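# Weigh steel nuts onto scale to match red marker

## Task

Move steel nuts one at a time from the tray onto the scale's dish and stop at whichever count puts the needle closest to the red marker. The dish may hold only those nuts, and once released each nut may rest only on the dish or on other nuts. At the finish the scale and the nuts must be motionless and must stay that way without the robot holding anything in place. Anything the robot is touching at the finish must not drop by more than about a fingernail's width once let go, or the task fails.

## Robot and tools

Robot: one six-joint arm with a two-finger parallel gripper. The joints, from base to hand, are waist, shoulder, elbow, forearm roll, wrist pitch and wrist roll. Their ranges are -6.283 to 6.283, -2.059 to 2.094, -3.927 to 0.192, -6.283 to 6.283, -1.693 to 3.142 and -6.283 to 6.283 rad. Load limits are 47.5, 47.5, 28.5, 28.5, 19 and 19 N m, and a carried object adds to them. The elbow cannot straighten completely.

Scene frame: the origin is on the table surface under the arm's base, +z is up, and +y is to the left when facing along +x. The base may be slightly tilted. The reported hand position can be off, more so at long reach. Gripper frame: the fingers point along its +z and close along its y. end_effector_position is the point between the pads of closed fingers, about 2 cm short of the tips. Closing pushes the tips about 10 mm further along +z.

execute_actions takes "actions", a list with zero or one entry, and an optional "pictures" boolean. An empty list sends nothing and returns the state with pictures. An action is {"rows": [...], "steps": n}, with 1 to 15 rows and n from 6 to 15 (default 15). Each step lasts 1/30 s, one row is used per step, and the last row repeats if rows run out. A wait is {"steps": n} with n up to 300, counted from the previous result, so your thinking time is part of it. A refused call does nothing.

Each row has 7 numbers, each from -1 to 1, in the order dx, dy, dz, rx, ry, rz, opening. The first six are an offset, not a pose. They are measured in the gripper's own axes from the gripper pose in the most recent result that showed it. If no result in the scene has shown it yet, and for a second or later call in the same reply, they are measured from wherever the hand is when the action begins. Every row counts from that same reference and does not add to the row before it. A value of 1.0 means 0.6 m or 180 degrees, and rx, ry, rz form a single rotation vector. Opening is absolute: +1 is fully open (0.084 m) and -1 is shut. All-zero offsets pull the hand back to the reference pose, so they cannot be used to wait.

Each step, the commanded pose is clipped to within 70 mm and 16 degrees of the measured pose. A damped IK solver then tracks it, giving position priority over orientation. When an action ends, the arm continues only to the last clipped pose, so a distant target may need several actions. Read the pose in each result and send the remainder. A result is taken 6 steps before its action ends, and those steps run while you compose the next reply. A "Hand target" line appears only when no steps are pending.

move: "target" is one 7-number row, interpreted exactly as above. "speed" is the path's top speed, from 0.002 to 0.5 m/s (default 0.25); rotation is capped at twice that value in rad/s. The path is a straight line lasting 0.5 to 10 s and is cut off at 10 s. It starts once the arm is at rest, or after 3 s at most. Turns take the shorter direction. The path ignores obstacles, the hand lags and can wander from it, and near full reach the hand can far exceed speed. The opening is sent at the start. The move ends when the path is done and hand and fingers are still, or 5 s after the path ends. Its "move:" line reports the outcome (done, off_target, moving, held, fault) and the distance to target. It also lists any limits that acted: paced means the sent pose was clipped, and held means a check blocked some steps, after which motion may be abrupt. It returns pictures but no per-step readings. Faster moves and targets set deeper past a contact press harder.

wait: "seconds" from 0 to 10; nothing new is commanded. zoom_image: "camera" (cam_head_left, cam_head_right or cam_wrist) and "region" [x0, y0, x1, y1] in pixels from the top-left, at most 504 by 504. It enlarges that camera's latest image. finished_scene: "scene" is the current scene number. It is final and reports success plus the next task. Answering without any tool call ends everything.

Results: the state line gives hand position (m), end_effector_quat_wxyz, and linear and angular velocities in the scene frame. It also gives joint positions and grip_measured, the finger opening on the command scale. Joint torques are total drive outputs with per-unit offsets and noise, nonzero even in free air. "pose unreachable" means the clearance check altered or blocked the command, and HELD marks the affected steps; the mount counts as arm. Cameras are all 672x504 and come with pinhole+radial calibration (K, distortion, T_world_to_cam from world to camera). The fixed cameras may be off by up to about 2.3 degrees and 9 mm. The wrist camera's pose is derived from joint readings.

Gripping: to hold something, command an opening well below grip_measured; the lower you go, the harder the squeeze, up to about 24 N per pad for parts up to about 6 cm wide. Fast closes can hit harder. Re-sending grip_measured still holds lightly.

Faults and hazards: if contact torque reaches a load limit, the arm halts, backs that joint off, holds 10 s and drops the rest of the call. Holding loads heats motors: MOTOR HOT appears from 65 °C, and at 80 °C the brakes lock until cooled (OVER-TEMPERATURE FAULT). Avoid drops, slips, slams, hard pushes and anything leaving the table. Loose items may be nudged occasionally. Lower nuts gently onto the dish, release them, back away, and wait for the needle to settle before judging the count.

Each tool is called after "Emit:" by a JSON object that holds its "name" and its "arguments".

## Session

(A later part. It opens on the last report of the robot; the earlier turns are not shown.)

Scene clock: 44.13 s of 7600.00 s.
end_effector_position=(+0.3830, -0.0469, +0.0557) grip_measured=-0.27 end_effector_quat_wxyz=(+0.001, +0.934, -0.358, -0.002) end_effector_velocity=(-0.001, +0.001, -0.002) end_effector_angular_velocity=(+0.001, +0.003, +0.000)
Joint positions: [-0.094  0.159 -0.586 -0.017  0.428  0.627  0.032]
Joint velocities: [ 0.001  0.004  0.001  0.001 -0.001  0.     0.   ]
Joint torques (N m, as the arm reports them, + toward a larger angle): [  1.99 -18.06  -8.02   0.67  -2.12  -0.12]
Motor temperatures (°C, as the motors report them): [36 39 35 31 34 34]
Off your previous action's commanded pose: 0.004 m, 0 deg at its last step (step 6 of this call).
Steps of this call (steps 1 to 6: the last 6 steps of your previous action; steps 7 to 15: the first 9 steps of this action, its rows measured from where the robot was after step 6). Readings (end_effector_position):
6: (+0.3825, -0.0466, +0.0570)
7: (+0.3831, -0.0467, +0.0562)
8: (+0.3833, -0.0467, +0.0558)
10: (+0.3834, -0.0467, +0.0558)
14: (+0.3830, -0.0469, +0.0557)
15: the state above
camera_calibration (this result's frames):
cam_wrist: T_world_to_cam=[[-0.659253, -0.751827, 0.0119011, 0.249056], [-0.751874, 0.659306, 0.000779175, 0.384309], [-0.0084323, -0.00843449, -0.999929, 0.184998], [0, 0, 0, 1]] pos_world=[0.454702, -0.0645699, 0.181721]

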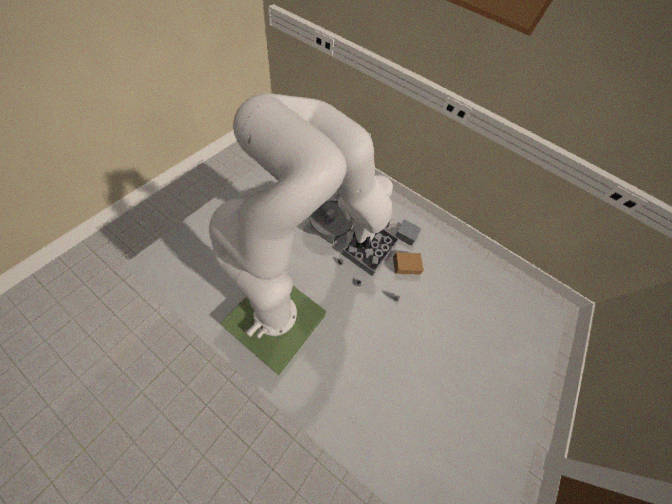

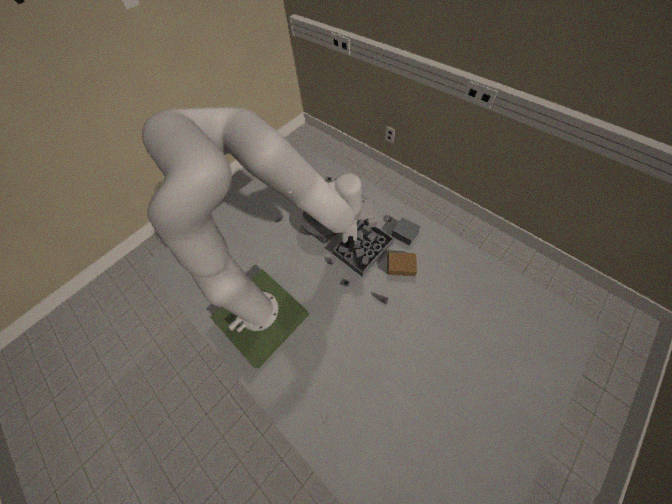

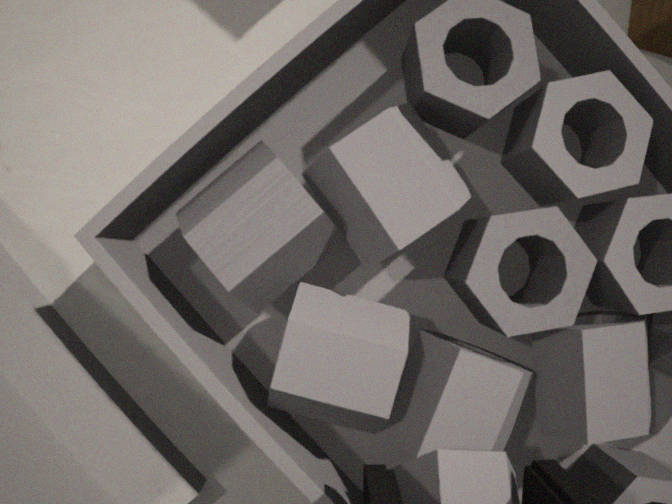

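Emit:
{"name": "move", "arguments": {"target": [0, 0, -0.13, 0, 0, 0.111, -0.6], "speed": 0.3}}

Emit:
{"name": "zoom_image", "arguments": {"camera": "cam_head_left", "region": [300, 170, 410, 270]}}

Scene clock: 45.47 s of 7600.00 s.
end_effector_position=(+0.3830, -0.0469, +0.1330) grip_measured=-0.27 end_effector_quat_wxyz=(+0.002, +0.858, -0.514, -0.002) end_effector_velocity=(+0.001, +0.000, +0.004) end_effector_angular_velocity=(-0.003, -0.002, -0.011)
Joint positions: [-0.091 -0.067 -0.614 -0.012  0.683  0.971  0.032]
Joint velocities: [ 0.002 -0.007 -0.005 -0.004  0.01   0.016 -0.   ]
Joint torques (N m, as the arm reports them, + toward a larger angle): [  1.07 -17.19 -10.15   0.22  -2.15  -0.01]
Motor temperatures (°C, as the motors report them): [36 39 35 31 34 34]
Hand target: +0.383, -0.047, +0.134; +0.002, +0.858, -0.514, -0.001
Off your previous action's commanded pose: 0.001 m, 0 deg at its last step (step 6 of this call).
Off the commanded pose: 0.001 m, 0 deg.
Kept back: nothing.
move: done
camera_calibration (this result's frames):
cam_wrist: T_world_to_cam=[[-0.876134, -0.48189, 0.0131011, 0.343649], [-0.481935, 0.876207, -0.000334281, 0.291237], [-0.0113181, -0.00660673, -0.999914, 0.263524], [0, 0, 0, 1]] pos_world=[0.444422, -0.0878415, 0.259096]

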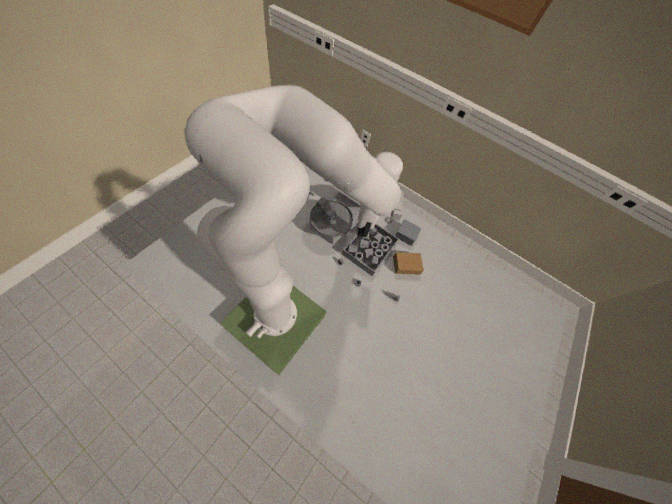

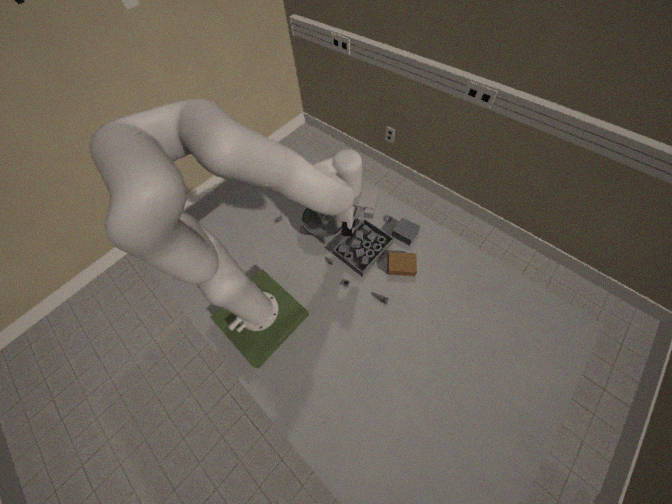

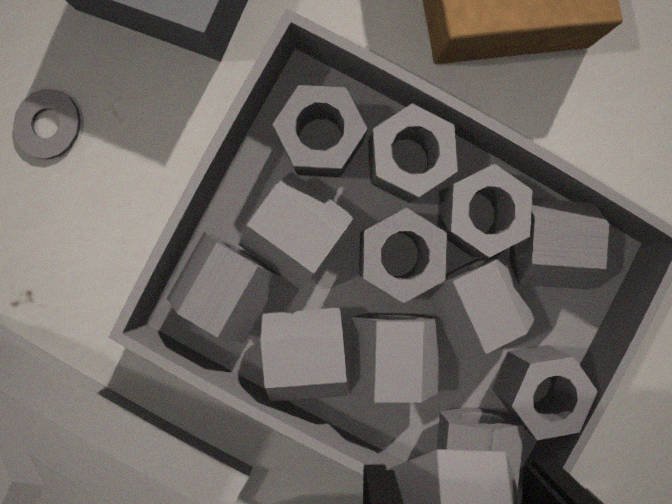

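Region (300, 170, 410, 270) of cam_head_left's 672x504 image, scaled by 4.582, with more detail than that image has; it fills the top 458 rows of this view, and the rest is white.

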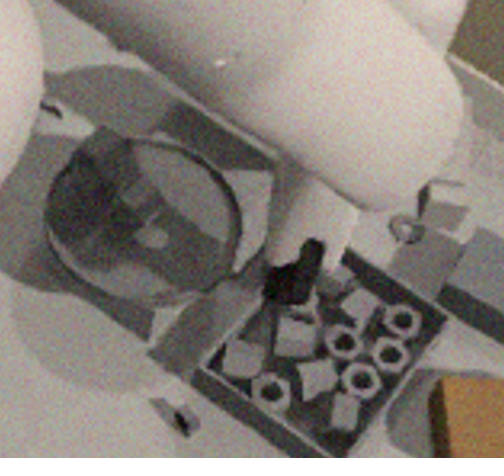

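Emit:
{"name": "move", "arguments": {"target": [-0.144, -0.0843, 0.0467, 0.0477, -0.1905, 0.1512, -0.6], "speed": 0.4}}

Scene clock: 48.13 s of 7600.00 s.
end_effector_position=(+0.3871, +0.0530, +0.1052) grip_measured=-0.27 end_effector_quat_wxyz=(-0.211, +0.675, -0.675, -0.213) end_effector_velocity=(+0.000, +0.001, -0.001) end_effector_angular_velocity=(+0.009, -0.002, -0.005)
Joint positions: [-0.107  0.124 -0.689  0.838  0.857  0.779  0.032]
Joint velocities: [-0.002  0.004  0.001  0.014  0.001 -0.01   0.   ]
Joint torques (N m, as the arm reports them, + toward a larger angle): [  1.28 -19.05  -8.77   0.44  -0.25   0.05]
Motor temperatures (°C, as the motors report them): [36 39 35 31 34 34]
Hand target: +0.387, +0.053, +0.105; -0.211, +0.674, -0.675, -0.214
Off the commanded pose: 0.001 m, 0 deg.
Kept back: nothing.
move: done
camera_calibration (this result's frames):
cam_wrist: T_world_to_cam=[[-0.999879, -0.0152771, 0.00301434, 0.42003], [-0.0108267, 0.821181, 0.570565, -0.0338098], [-0.0111919, 0.570463, -0.821247, 0.187003], [0, 0, 0, 1]] pos_world=[0.421706, -0.0724973, 0.1716]

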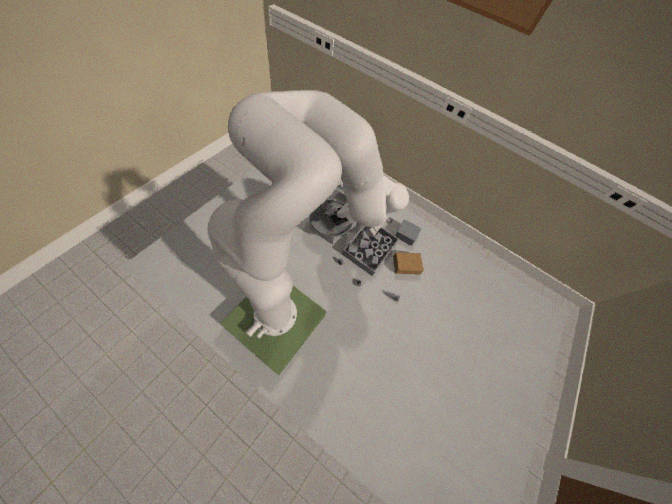

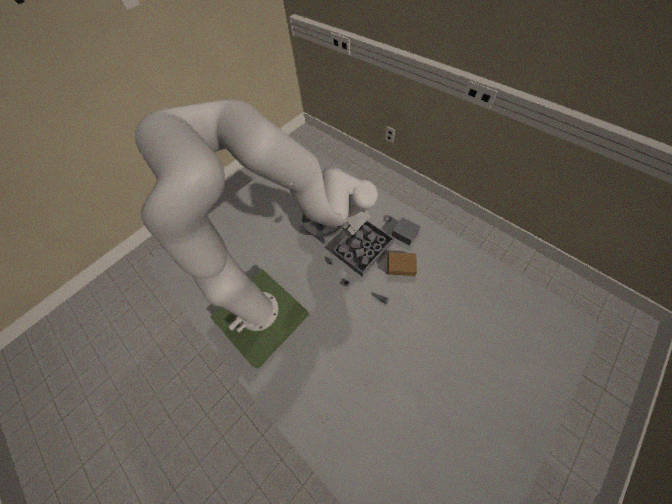

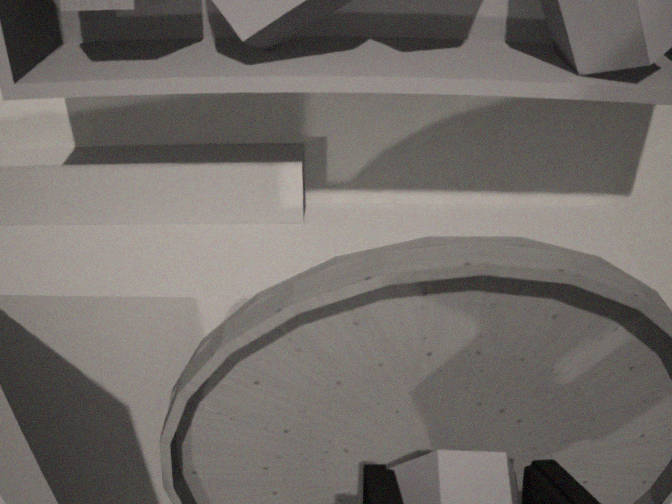

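Emit:
{"name": "execute_actions", "arguments": {"actions": [{"rows": [[0.003,0,-0.002,0,0,0,-0.6],[0.006,0,-0.004,0,0,0,-0.6],[0.009,0,-0.005,0,0,0,-0.6],[0.012,0,-0.005,0,0,0,-0.6],[0.014,0,-0.003,0,0,0,-0.6],[0.016,0,-0.001,0,0,0,-0.6],[0.0175,0,0.002,0,0,0,-0.6],[0.019,0,0.004,0,0,0,-0.6],[0.020,0,0.0055,0,0,0,-0.6],[0.0213,0,0.0074,0,0,0,-0.6]], "steps": 15}]}}

Emit:
{"name": "execute_actions", "arguments": {"actions": [{"steps": 12}]}}

Scene clock: 48.80 s of 7600.00 s.
end_effector_position=(+0.3870, +0.0460, +0.1007) grip_measured=-0.27 end_effector_quat_wxyz=(-0.211, +0.675, -0.675, -0.213) end_effector_velocity=(-0.003, -0.011, -0.041) end_effector_angular_velocity=(+0.002, +0.009, +0.001)
Joint positions: [-0.125  0.139 -0.694  0.835  0.858  0.761  0.032]
Joint velocities: [-0.017  0.12  -0.012  0.054 -0.059 -0.106 -0.   ]
Joint torques (N m, as the arm reports them, + toward a larger angle): [  1.39 -19.57  -8.78   0.92  -0.28  -0.2 ]
Motor temperatures (°C, as the motors report them): [36 39 35 31 34 34]
Steps of this call (steps 1 to 11: nothing new was sent; steps 12 to 20: the first 9 steps of this action). Readings (end_effector_position):
12: (+0.3870, +0.0531, +0.1050)
13: (+0.3870, +0.0527, +0.1050)
15: (+0.3868, +0.0509, +0.1049)
19: (+0.3871, +0.0464, +0.1020)
20: the state above

Scene clock: 49.20 s of 7600.00 s.
end_effector_position=(+0.3871, +0.0451, +0.0944) grip_measured=-0.27 end_effector_quat_wxyz=(-0.211, +0.675, -0.675, -0.213) end_effector_velocity=(+0.000, -0.001, -0.001) end_effector_angular_velocity=(-0.002, -0.002, -0.001)
Joint positions: [-0.125  0.158 -0.697  0.845  0.847  0.744  0.032]
Joint velocities: [-0.001  0.001  0.     0.001 -0.003 -0.003  0.   ]
Joint torques (N m, as the arm reports them, + toward a larger angle): [  0.85 -19.49  -8.78   0.65  -0.36  -0.03]
Motor temperatures (°C, as the motors report them): [36 39 35 31 34 34]
Hand target: +0.387, +0.045, +0.094; -0.211, +0.675, -0.675, -0.213
Off the commanded pose: 0.000 m, 0 deg.
Kept back: nothing.
Steps of this call (steps 1 to 6: the last 6 steps of your previous action; steps 7 to 12: nothing new was sent). Readings (end_effector_position):
1: (+0.3869, +0.0457, +0.0993)
2: (+0.3868, +0.0455, +0.0979)
4: (+0.3865, +0.0454, +0.0958)
8: (+0.3869, +0.0452, +0.0946)
12: the state above

Emit:
{"name": "execute_actions", "arguments": {"actions": [{"rows": [[0.001,0,0.0014,0,0,0,-0.6],[0.002,0,0.0028,0,0,0,-0.6],[0.003,0,0.0042,0,0,0,-0.6],[0.0038,0,0.0055,0,0,0,-0.6]], "steps": 15}], "pictures": true}}

Scene clock: 49.67 s of 7600.00 s.
end_effector_position=(+0.3873, +0.0450, +0.0912) grip_measured=-0.27 end_effector_quat_wxyz=(-0.211, +0.675, -0.674, -0.213) end_effector_velocity=(-0.000, -0.000, -0.006) end_effector_angular_velocity=(-0.001, -0.001, +0.000)
Joint positions: [-0.124  0.168 -0.698  0.852  0.841  0.736  0.032]
Joint velocities: [ 0.001  0.016 -0.     0.011 -0.011 -0.016  0.   ]
Joint torques (N m, as the arm reports them, + toward a larger angle): [  1.26 -18.54  -8.13   0.71  -0.77   0.01]
Motor temperatures (°C, as the motors report them): [36 39 35 31 34 34]
Steps of this call (steps 1 to 5: nothing new was sent; steps 6 to 14: the first 9 steps of this action). Readings (end_effector_position):
6: (+0.3871, +0.0450, +0.0943)
7: (+0.3871, +0.0450, +0.0942)
9: (+0.3872, +0.0450, +0.0933)
13: (+0.3873, +0.0450, +0.0915)
14: the state above
camera_calibration (this result's frames):
cam_wrist: T_world_to_cam=[[-0.99988, -0.0153229, 0.0022116, 0.420265], [-0.0113202, 0.821065, 0.570722, -0.0191719], [-0.010561, 0.570629, -0.82114, 0.179802], [0, 0, 0, 1]] pos_world=[0.421896, -0.0804191, 0.157655]

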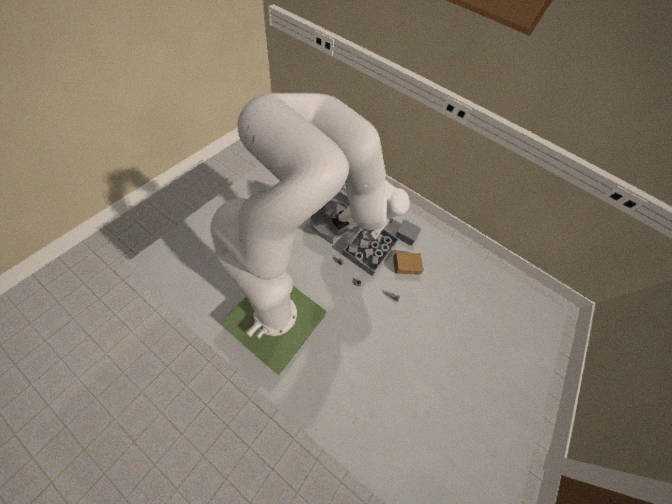

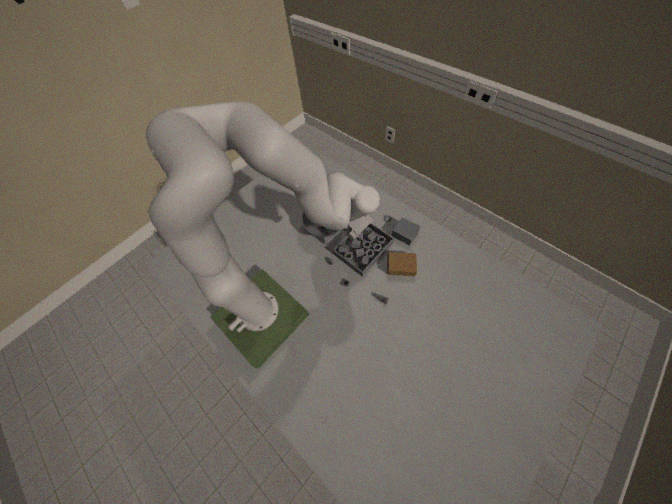

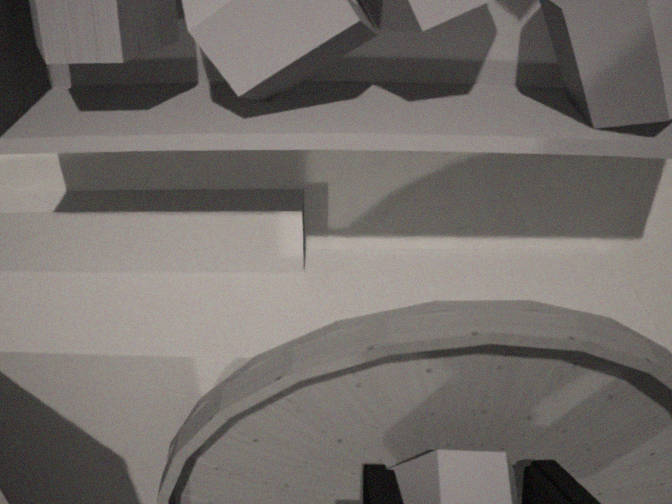

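Emit:
{"name": "execute_actions", "arguments": {"actions": [{"rows": [[-0.0005,0,-0.001,0,0,0,-0.4],[-0.0005,0,-0.001,0,0,0,-0.3],[-0.0005,0,-0.001,0,0,0,-0.22],[-0.0005,0,-0.001,0,0,0,-0.15],[-0.0005,0,-0.001,0,0,0,-0.05],[-0.0005,0,-0.001,0,0,0,0.05],[-0.0005,0,-0.001,0,0,0,0.05],[0,0,-0.005,0,0,0,0.05],[0,0,-0.012,0,0,0,0.05],[0,0,-0.022,0,0,0,0.05],[0,0,-0.033,0,0,0,0.05],[0,0,-0.044,0,0,0,0.05],[0,0,-0.053,0,0,0,0.05],[0,0,-0.058,0,0,0,0.05]], "steps": 15}]}}

Emit:
{"name": "move", "arguments": {"target": [0.2037, 0.01, -0.0687, -0.0899, 0.1802, -0.2849, 0.0], "speed": 0.5}}

Scene clock: 53.70 s of 7600.00 s.
end_effector_position=(+0.3863, +0.0450, +0.0914) grip_measured=+0.02 end_effector_quat_wxyz=(-0.210, +0.675, -0.674, -0.214) end_effector_velocity=(-0.001, -0.013, +0.018) end_effector_angular_velocity=(+0.003, +0.005, +0.006)
Joint positions: [-0.125  0.166 -0.696  0.849  0.843  0.738  0.045]
Joint velocities: [-0.045 -0.046 -0.007 -0.066  0.06   0.036  0.015]
Joint torques (N m, as the arm reports them, + toward a larger angle): [ -0.1  -21.05  -8.84   0.28  -0.49   0.01]
Motor temperatures (°C, as the motors report them): [36 39 35 31 34 34]
Off your previous action's commanded pose: 0.000 m, 0 deg at its last step (step 6 of this call).
Steps of this call (steps 1 to 6: the last 6 steps of your previous action; steps 7 to 112: nothing new was sent; steps 113 to 121: the first 9 steps of this action). Readings (end_effector_position):
113: (+0.3871, +0.0451, +0.0905)
114: (+0.3871, +0.0451, +0.0906)
116: (+0.3871, +0.0450, +0.0911)
120: (+0.3863, +0.0452, +0.0910)
121: the state above

Scene clock: 56.00 s of 7600.00 s.
end_effector_position=(+0.3810, -0.0981, +0.0824) grip_measured=-0.01 end_effector_quat_wxyz=(+0.002, +0.948, -0.317, -0.001) end_effector_velocity=(-0.000, -0.001, -0.001) end_effector_angular_velocity=(-0.007, -0.003, +0.004)
Joint positions: [-0.223  0.094 -0.614 -0.017  0.52   0.411  0.044]
Joint velocities: [-0.001 -0.001  0.005 -0.012 -0.009  0.006  0.   ]
Joint torques (N m, as the arm reports them, + toward a larger angle): [  0.51 -18.46  -8.68   0.49  -2.05  -0.04]
Motor temperatures (°C, as the motors report them): [36 39 35 31 34 34]
Hand target: +0.381, -0.098, +0.082; +0.002, +0.948, -0.317, -0.001
Off your previous action's commanded pose: 0.015 m, 0 deg at its last step (step 6 of this call).
Off the commanded pose: 0.000 m, 0 deg.
Kept back: nothing.
move: done
camera_calibration (this result's frames):
cam_wrist: T_world_to_cam=[[-0.59233, -0.805596, 0.0127064, 0.178076], [-0.805658, 0.59238, 0.00026913, 0.430566], [-0.00774382, -0.0100776, -0.999919, 0.210876], [0, 0, 0, 1]] pos_world=[0.454002, -0.109477, 0.208481]

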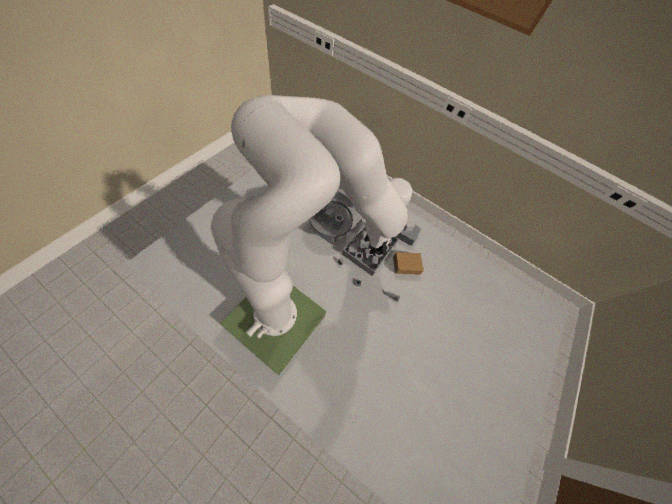

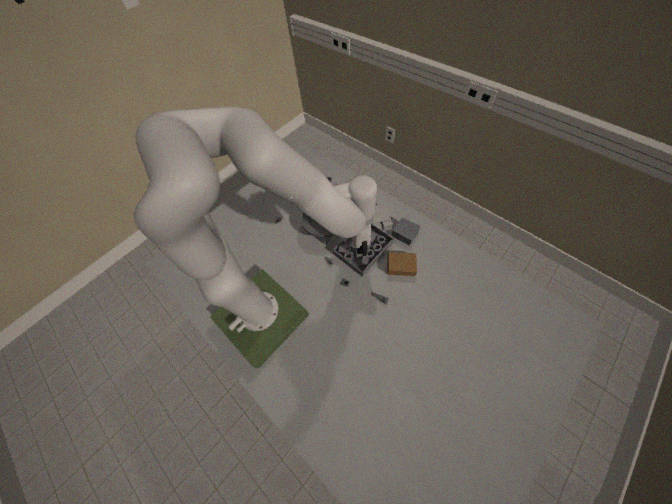

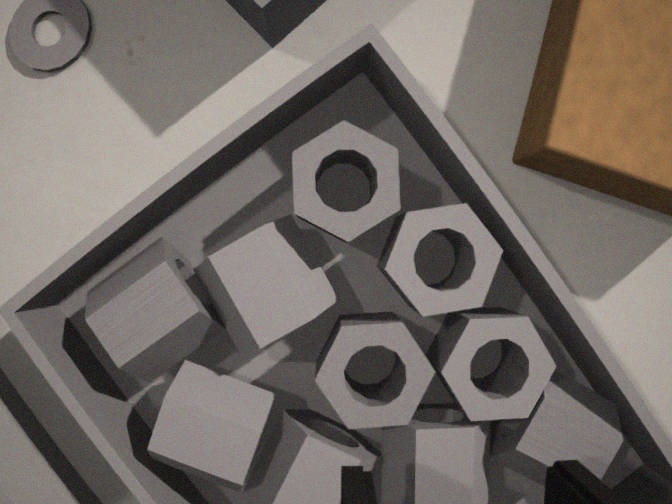

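Emit:
{"name": "move", "arguments": {"target": [0.0968, -0.0855, 0.012, 0.0899, -0.1802, 0.2849, -0.12], "speed": 0.5}}

Scene clock: 62.43 s of 7600.00 s.
end_effector_position=(+0.4581, -0.0922, +0.0751) grip_measured=-0.13 end_effector_quat_wxyz=(-0.211, +0.675, -0.675, -0.212) end_effector_velocity=(+0.000, -0.000, -0.000) end_effector_angular_velocity=(+0.005, +0.004, -0.007)
Joint positions: [-0.401  0.487 -1.139  0.643  1.033  0.698  0.038]
Joint velocities: [-0.003  0.004 -0.004  0.003  0.004  0.004  0.   ]
Joint torques (N m, as the arm reports them, + toward a larger angle): [  0.85 -26.03  -9.     0.44  -0.37  -0.1 ]
Motor temperatures (°C, as the motors report them): [36 39 35 31 34 34]
Hand target: +0.458, -0.092, +0.075; -0.211, +0.674, -0.675, -0.213
Off the commanded pose: 0.000 m, 0 deg.
Kept back: nothing.
move: done
camera_calibration (this result's frames):
cam_wrist: T_world_to_cam=[[-0.999886, -0.0149096, 0.00221856, 0.489029], [-0.0109844, 0.821485, 0.570124, 0.103452], [-0.0103228, 0.570035, -0.821556, 0.245516], [0, 0, 0, 1]] pos_world=[0.492644, -0.217646, 0.141639]

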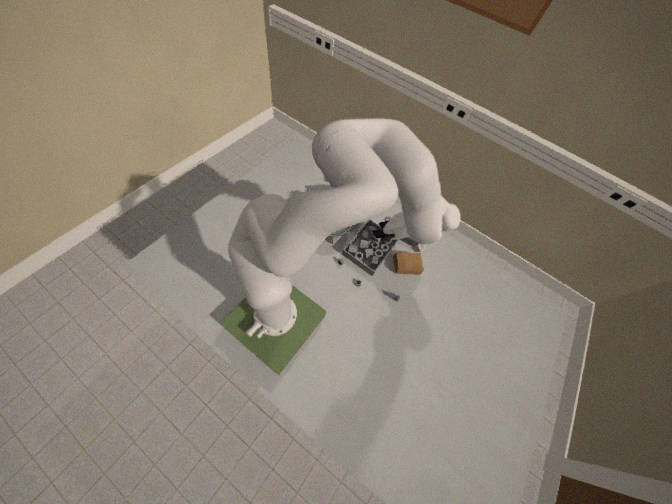

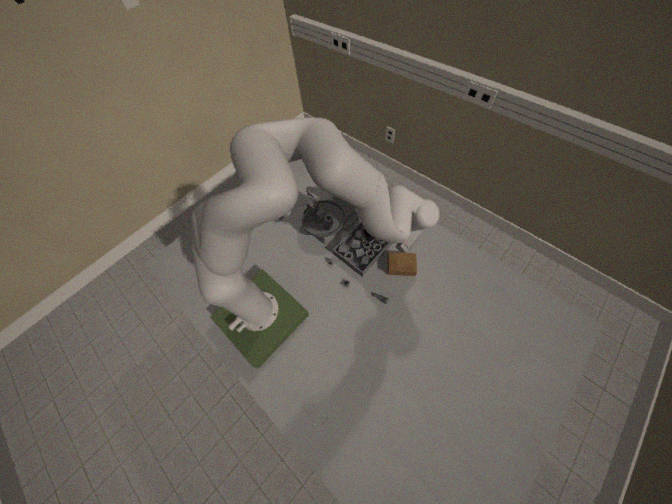

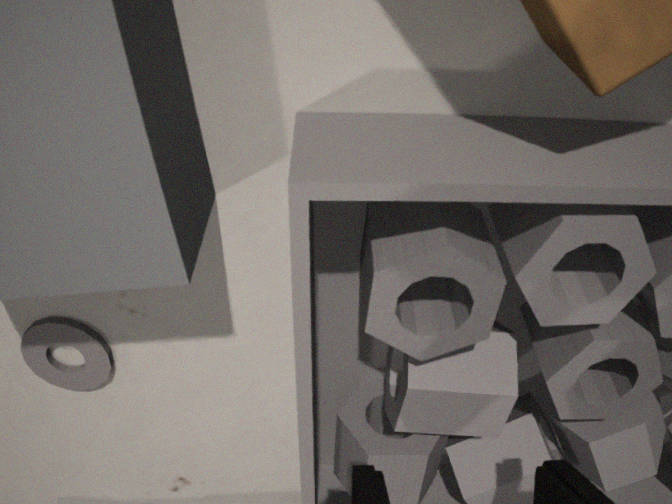

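Emit:
{"name": "execute_actions", "arguments": {"actions": []}}

Scene clock: 63.13 s of 7600.00 s.
end_effector_position=(+0.4581, -0.0923, +0.0750) grip_measured=-0.13 end_effector_quat_wxyz=(-0.211, +0.674, -0.675, -0.213) end_effector_velocity=(+0.000, +0.000, +0.000) end_effector_angular_velocity=(-0.001, +0.000, +0.002)
Joint positions: [-0.402  0.488 -1.14   0.644  1.034  0.699  0.038]
Joint velocities: [ 0.001 -0.    -0.001 -0.002  0.     0.001 -0.   ]
Joint torques (N m, as the arm reports them, + toward a larger angle): [  0.93 -26.02  -9.23   0.76  -0.47  -0.06]
Motor temperatures (°C, as the motors report them): [36 39 35 31 34 34]
Hand target: +0.458, -0.092, +0.075; -0.211, +0.674, -0.675, -0.213
Off the commanded pose: 0.000 m, 0 deg.
Kept back: nothing.
Steps of this call (steps 1 to 21: nothing new was sent). Readings (end_effector_position):
1: (+0.4581, -0.0922, +0.0751)
2: (+0.4581, -0.0922, +0.0751)
4: (+0.4582, -0.0922, +0.0751)
8: (+0.4582, -0.0923, +0.0750)
21: the state above
camera_calibration (this result's frames):
cam_wrist: T_world_to_cam=[[-0.999898, -0.0140305, 0.00276277, 0.489083], [-0.009945, 0.821113, 0.570679, 0.103025], [-0.0102755, 0.570593, -0.821169, 0.245443], [0, 0, 0, 1]] pos_world=[0.49258, -0.217782, 0.141405]

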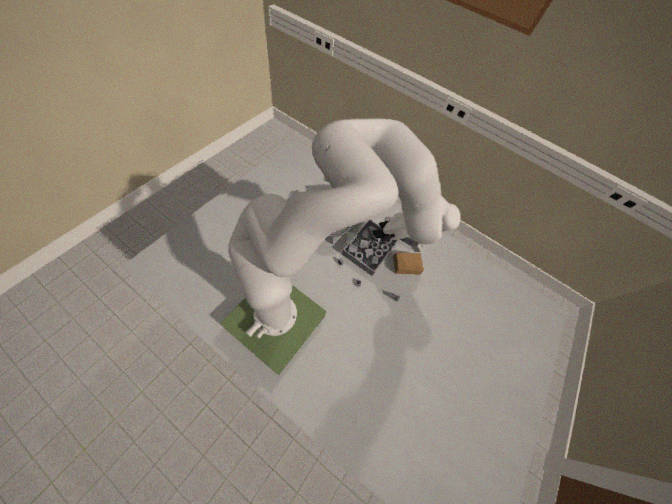

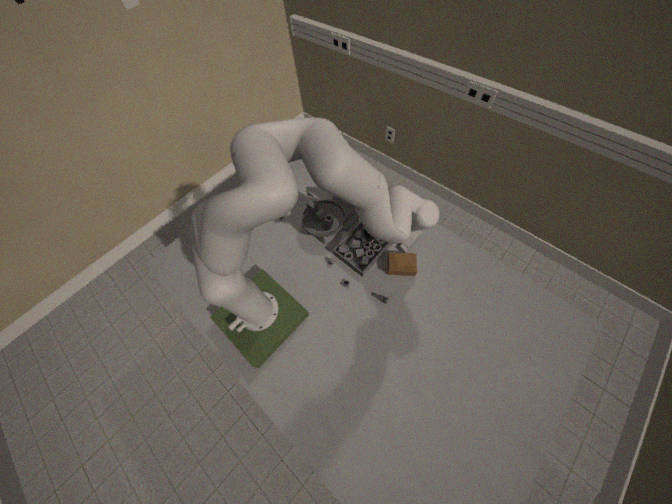

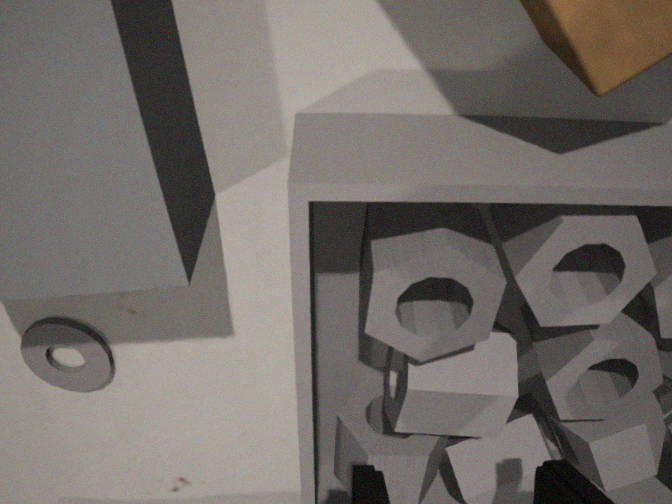

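Emit:
{"name": "move", "arguments": {"target": [0.0295, 0, 0.0424, 0, 0, 0, -0.12], "speed": 0.06}}

Scene clock: 64.30 s of 7600.00 s.
end_effector_position=(+0.4582, -0.0922, +0.0444) grip_measured=-0.13 end_effector_quat_wxyz=(-0.211, +0.674, -0.675, -0.213) end_effector_velocity=(+0.000, -0.000, -0.001) end_effector_angular_velocity=(-0.000, -0.002, -0.000)
Joint positions: [-0.396  0.56  -1.151  0.67   0.984  0.657  0.038]
Joint velocities: [ 0.     0.003 -0.001  0.002 -0.003 -0.003  0.   ]
Joint torques (N m, as the arm reports them, + toward a larger angle): [  0.71 -25.97  -8.3    0.42  -0.56  -0.03]
Motor temperatures (°C, as the motors report them): [36 39 35 31 34 34]
Hand target: +0.458, -0.092, +0.044; -0.211, +0.674, -0.675, -0.213
Off the commanded pose: 0.000 m, 0 deg.
Kept back: nothing.
move: done
camera_calibration (this result's frames):
cam_wrist: T_world_to_cam=[[-0.999897, -0.0141433, 0.00226912, 0.489271], [-0.01032, 0.821149, 0.57062, 0.12062], [-0.00993372, 0.570538, -0.821211, 0.220175], [0, 0, 0, 1]] pos_world=[0.492653, -0.217745, 0.110872]

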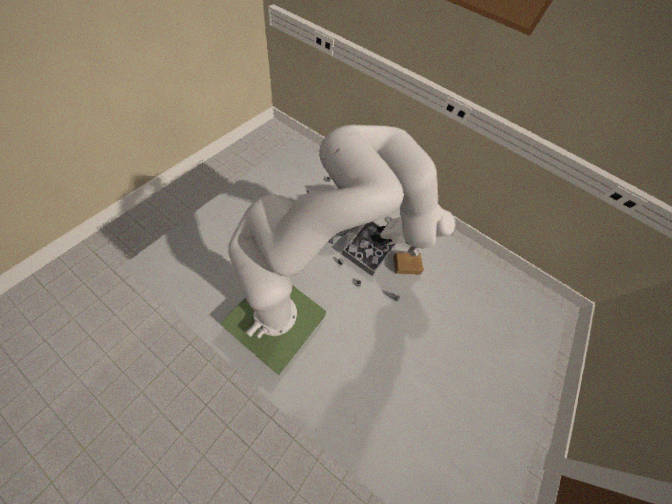

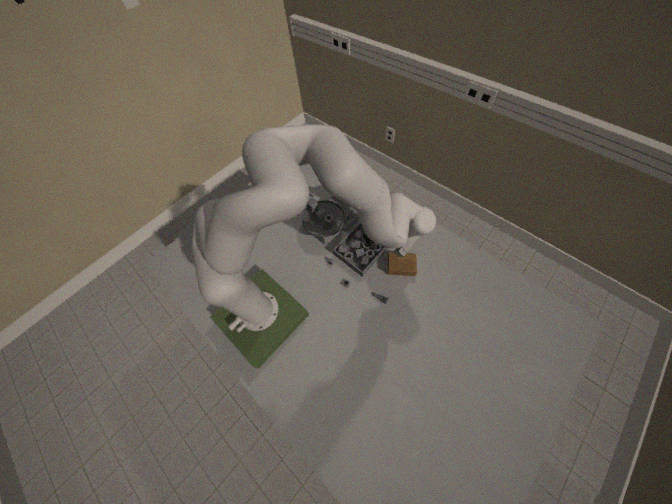

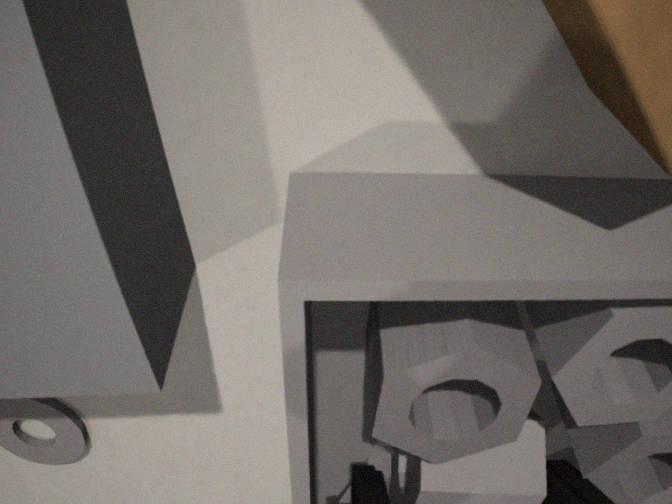

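Emit:
{"name": "move", "arguments": {"target": [0, 0.004, 0, 0, 0, 0, -0.6], "speed": 0.05}}

Scene clock: 65.23 s of 7600.00 s.
end_effector_position=(+0.4558, -0.0922, +0.0444) grip_measured=-0.33 end_effector_quat_wxyz=(-0.211, +0.674, -0.675, -0.213) end_effector_velocity=(-0.001, +0.001, -0.001) end_effector_angular_velocity=(+0.002, +0.002, +0.000)
Joint positions: [-0.398  0.555 -1.142  0.671  0.981  0.654  0.029]
Joint velocities: [ 0.     0.     0.002  0.001  0.    -0.001 -0.   ]
Joint torques (N m, as the arm reports them, + toward a larger angle): [  1.12 -26.34  -8.4    0.87  -0.1   -0.16]
Motor temperatures (°C, as the motors report them): [36 39 35 31 34 34]
Hand target: +0.456, -0.092, +0.044; -0.211, +0.674, -0.675, -0.213
Off the commanded pose: 0.000 m, 0 deg.
Kept back: nothing.
move: done
camera_calibration (this result's frames):
cam_wrist: T_world_to_cam=[[-0.999897, -0.0141354, 0.00247109, 0.486834], [-0.0101977, 0.821117, 0.570669, 0.120563], [-0.0100957, 0.570585, -0.821176, 0.220141], [0, 0, 0, 1]] pos_world=[0.490235, -0.217724, 0.11077]

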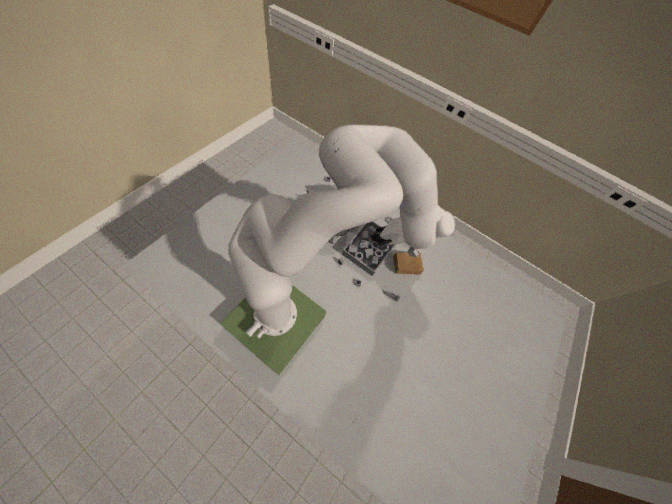

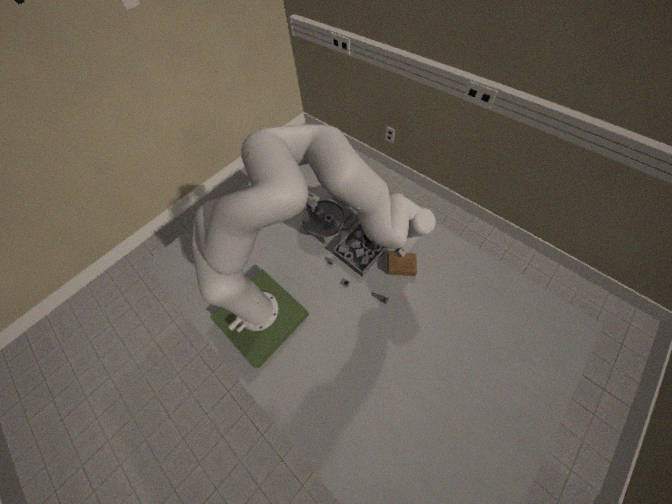

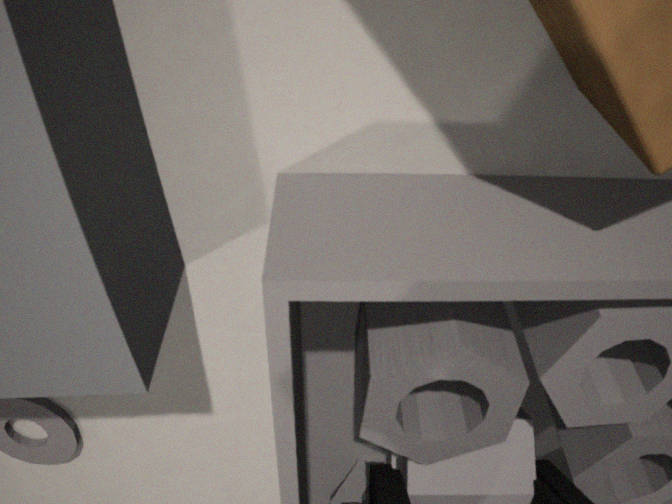

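Emit:
{"name": "move", "arguments": {"target": [-0.076, 0, -0.1095, 0, 0, 0, -0.6], "speed": 0.2}}

Scene clock: 66.60 s of 7600.00 s.
end_effector_position=(+0.4557, -0.0923, +0.1235) grip_measured=-0.33 end_effector_quat_wxyz=(-0.211, +0.674, -0.675, -0.213) end_effector_velocity=(+0.002, -0.001, +0.006) end_effector_angular_velocity=(-0.004, -0.007, +0.000)
Joint positions: [-0.412  0.379 -1.132  0.606  1.121  0.76   0.029]
Joint velocities: [-0.001 -0.01  -0.004 -0.003  0.005  0.003 -0.   ]
Joint torques (N m, as the arm reports them, + toward a larger angle): [  0.79 -25.5   -9.86   0.9   -0.27  -0.17]
Motor temperatures (°C, as the motors report them): [36 39 35 31 34 34]
Hand target: +0.456, -0.092, +0.124; -0.211, +0.674, -0.675, -0.213
Off the commanded pose: 0.001 m, 0 deg.
Kept back: nothing.
move: done
camera_calibration (this result's frames):
cam_wrist: T_world_to_cam=[[-0.999896, -0.0139462, 0.00368258, 0.486371], [-0.00934743, 0.820941, 0.570937, 0.0750274], [-0.0109856, 0.570843, -0.820986, 0.28559], [0, 0, 0, 1]] pos_world=[0.490159, -0.217837, 0.189838]

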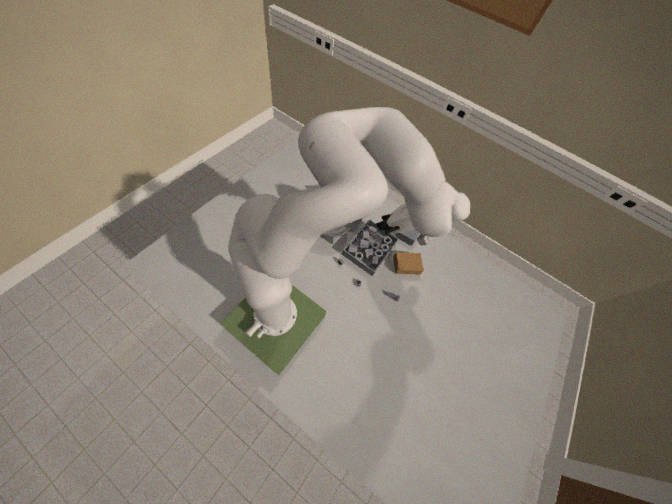

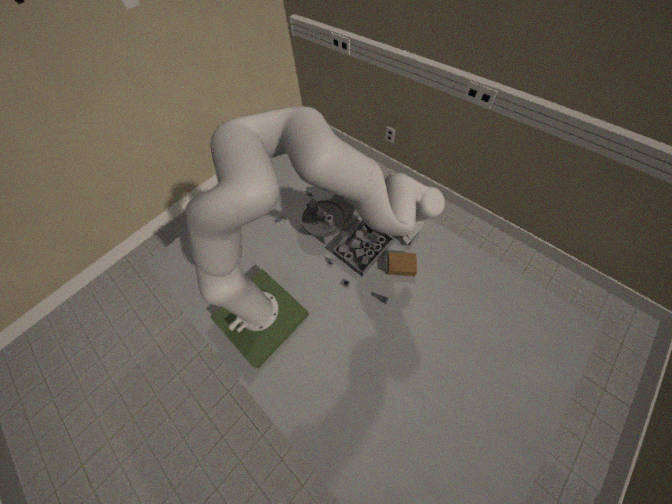

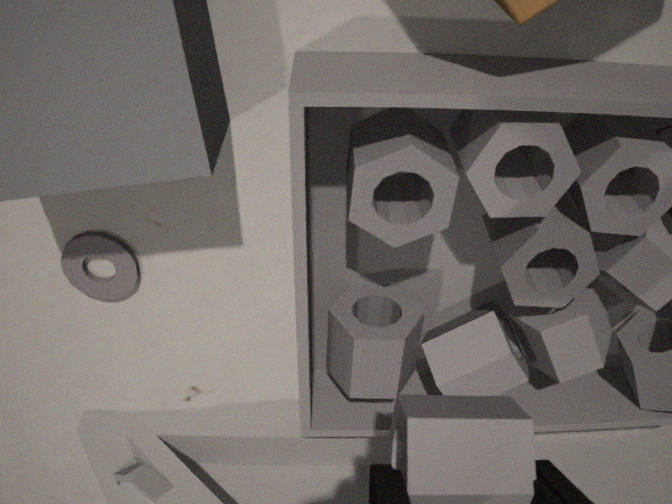

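Emit:
{"name": "move", "arguments": {"target": [-0.2577, 0.0412, 0.1791, 0, 0, 0, -0.6], "speed": 0.35}}

Scene clock: 68.07 s of 7600.00 s.
end_effector_position=(+0.4316, +0.0952, +0.1238) grip_measured=-0.33 end_effector_quat_wxyz=(-0.210, +0.674, -0.675, -0.213) end_effector_velocity=(+0.000, +0.003, +0.000) end_effector_angular_velocity=(-0.000, -0.001, +0.002)
Joint positions: [ 0.004  0.184 -0.826  0.843  0.861  0.913  0.029]
Joint velocities: [ 0.007 -0.    -0.     0.002 -0.003  0.003 -0.   ]
Joint torques (N m, as the arm reports them, + toward a larger angle): [  0.53 -21.49  -9.58   0.76  -0.66  -0.16]
Motor temperatures (°C, as the motors report them): [36 39 35 31 34 34]
Hand target: +0.432, +0.096, +0.124; -0.210, +0.674, -0.675, -0.213
Off the commanded pose: 0.001 m, 0 deg.
Kept back: nothing.
move: done
camera_calibration (this result's frames):
cam_wrist: T_world_to_cam=[[-0.999902, -0.013571, 0.00348985, 0.464951], [-0.00916389, 0.821719, 0.569819, -0.079351], [-0.0106007, 0.569731, -0.821763, 0.178532], [0, 0, 0, 1]] pos_world=[0.466071, -0.0302009, 0.190304]

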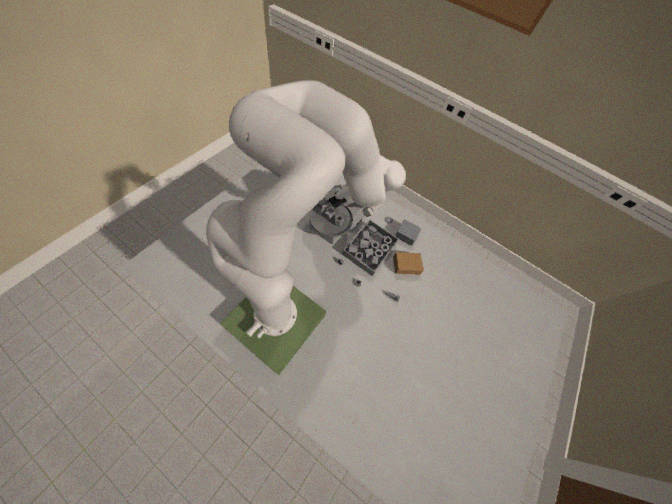

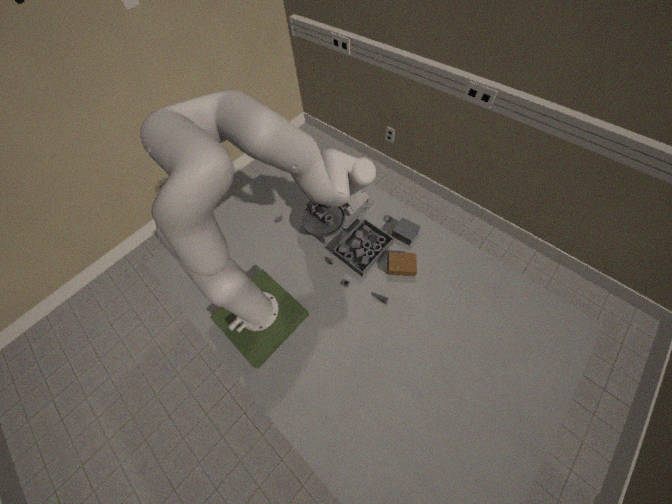

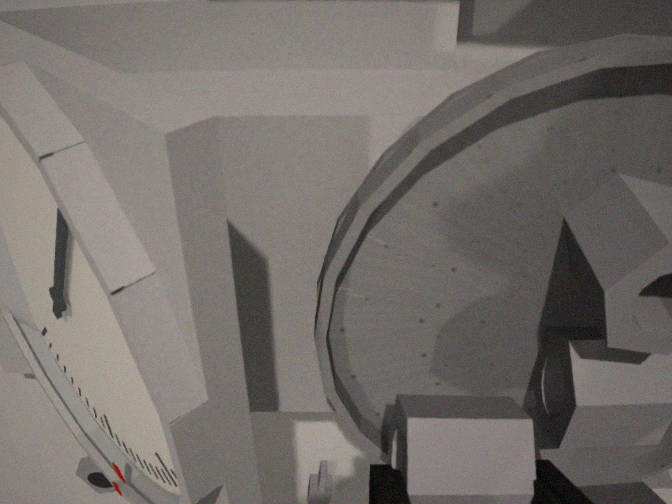

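Emit:
{"name": "move", "arguments": {"target": [0.0215, 0, 0.031, 0, 0, 0, -0.6], "speed": 0.05}}

Scene clock: 69.10 s of 7600.00 s.
end_effector_position=(+0.4317, +0.0953, +0.1015) grip_measured=-0.33 end_effector_quat_wxyz=(-0.211, +0.674, -0.675, -0.213) end_effector_velocity=(+0.000, +0.001, -0.002) end_effector_angular_velocity=(+0.002, -0.001, +0.003)
Joint positions: [ 0.011  0.241 -0.829  0.883  0.823  0.861  0.029]
Joint velocities: [ 0.001  0.006 -0.002  0.005 -0.002 -0.007  0.   ]
Joint torques (N m, as the arm reports them, + toward a larger angle): [  0.86 -21.91  -9.22   0.4   -0.51   0.02]
Motor temperatures (°C, as the motors report them): [36 39 35 31 34 34]
Hand target: +0.432, +0.095, +0.101; -0.210, +0.674, -0.675, -0.213
Off the commanded pose: 0.000 m, 0 deg.
Kept back: nothing.
move: done
camera_calibration (this result's frames):
cam_wrist: T_world_to_cam=[[-0.999902, -0.0136432, 0.00321511, 0.465067], [-0.00937954, 0.821704, 0.569837, -0.0666148], [-0.0104163, 0.569751, -0.821752, 0.160113], [0, 0, 0, 1]] pos_world=[0.466064, -0.0301417, 0.168037]

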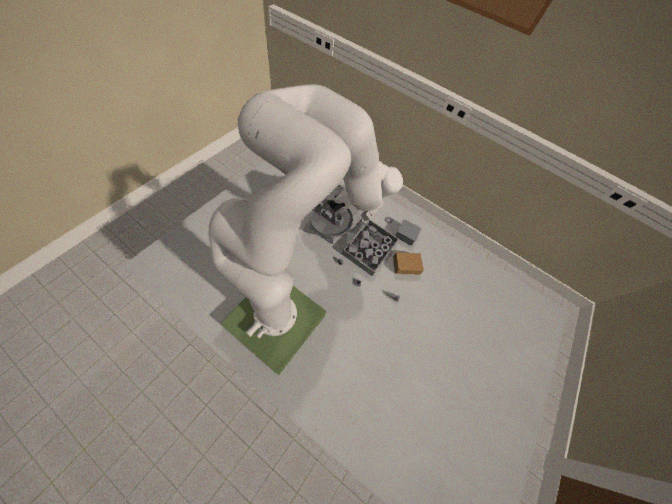

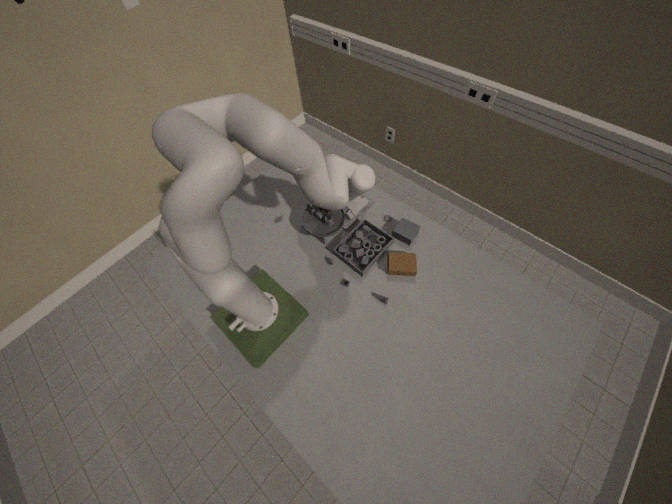

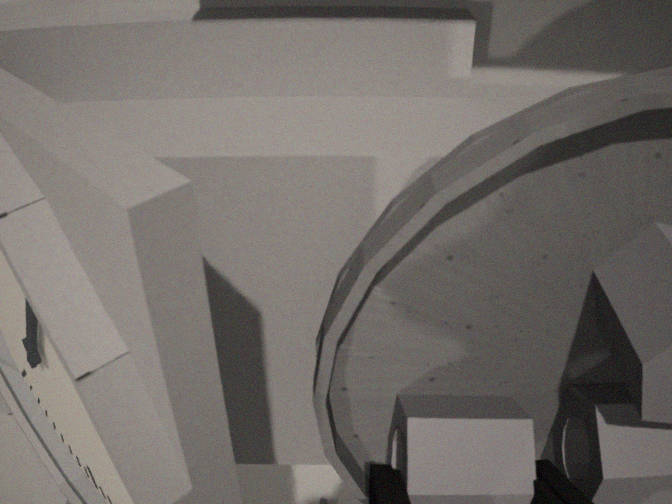

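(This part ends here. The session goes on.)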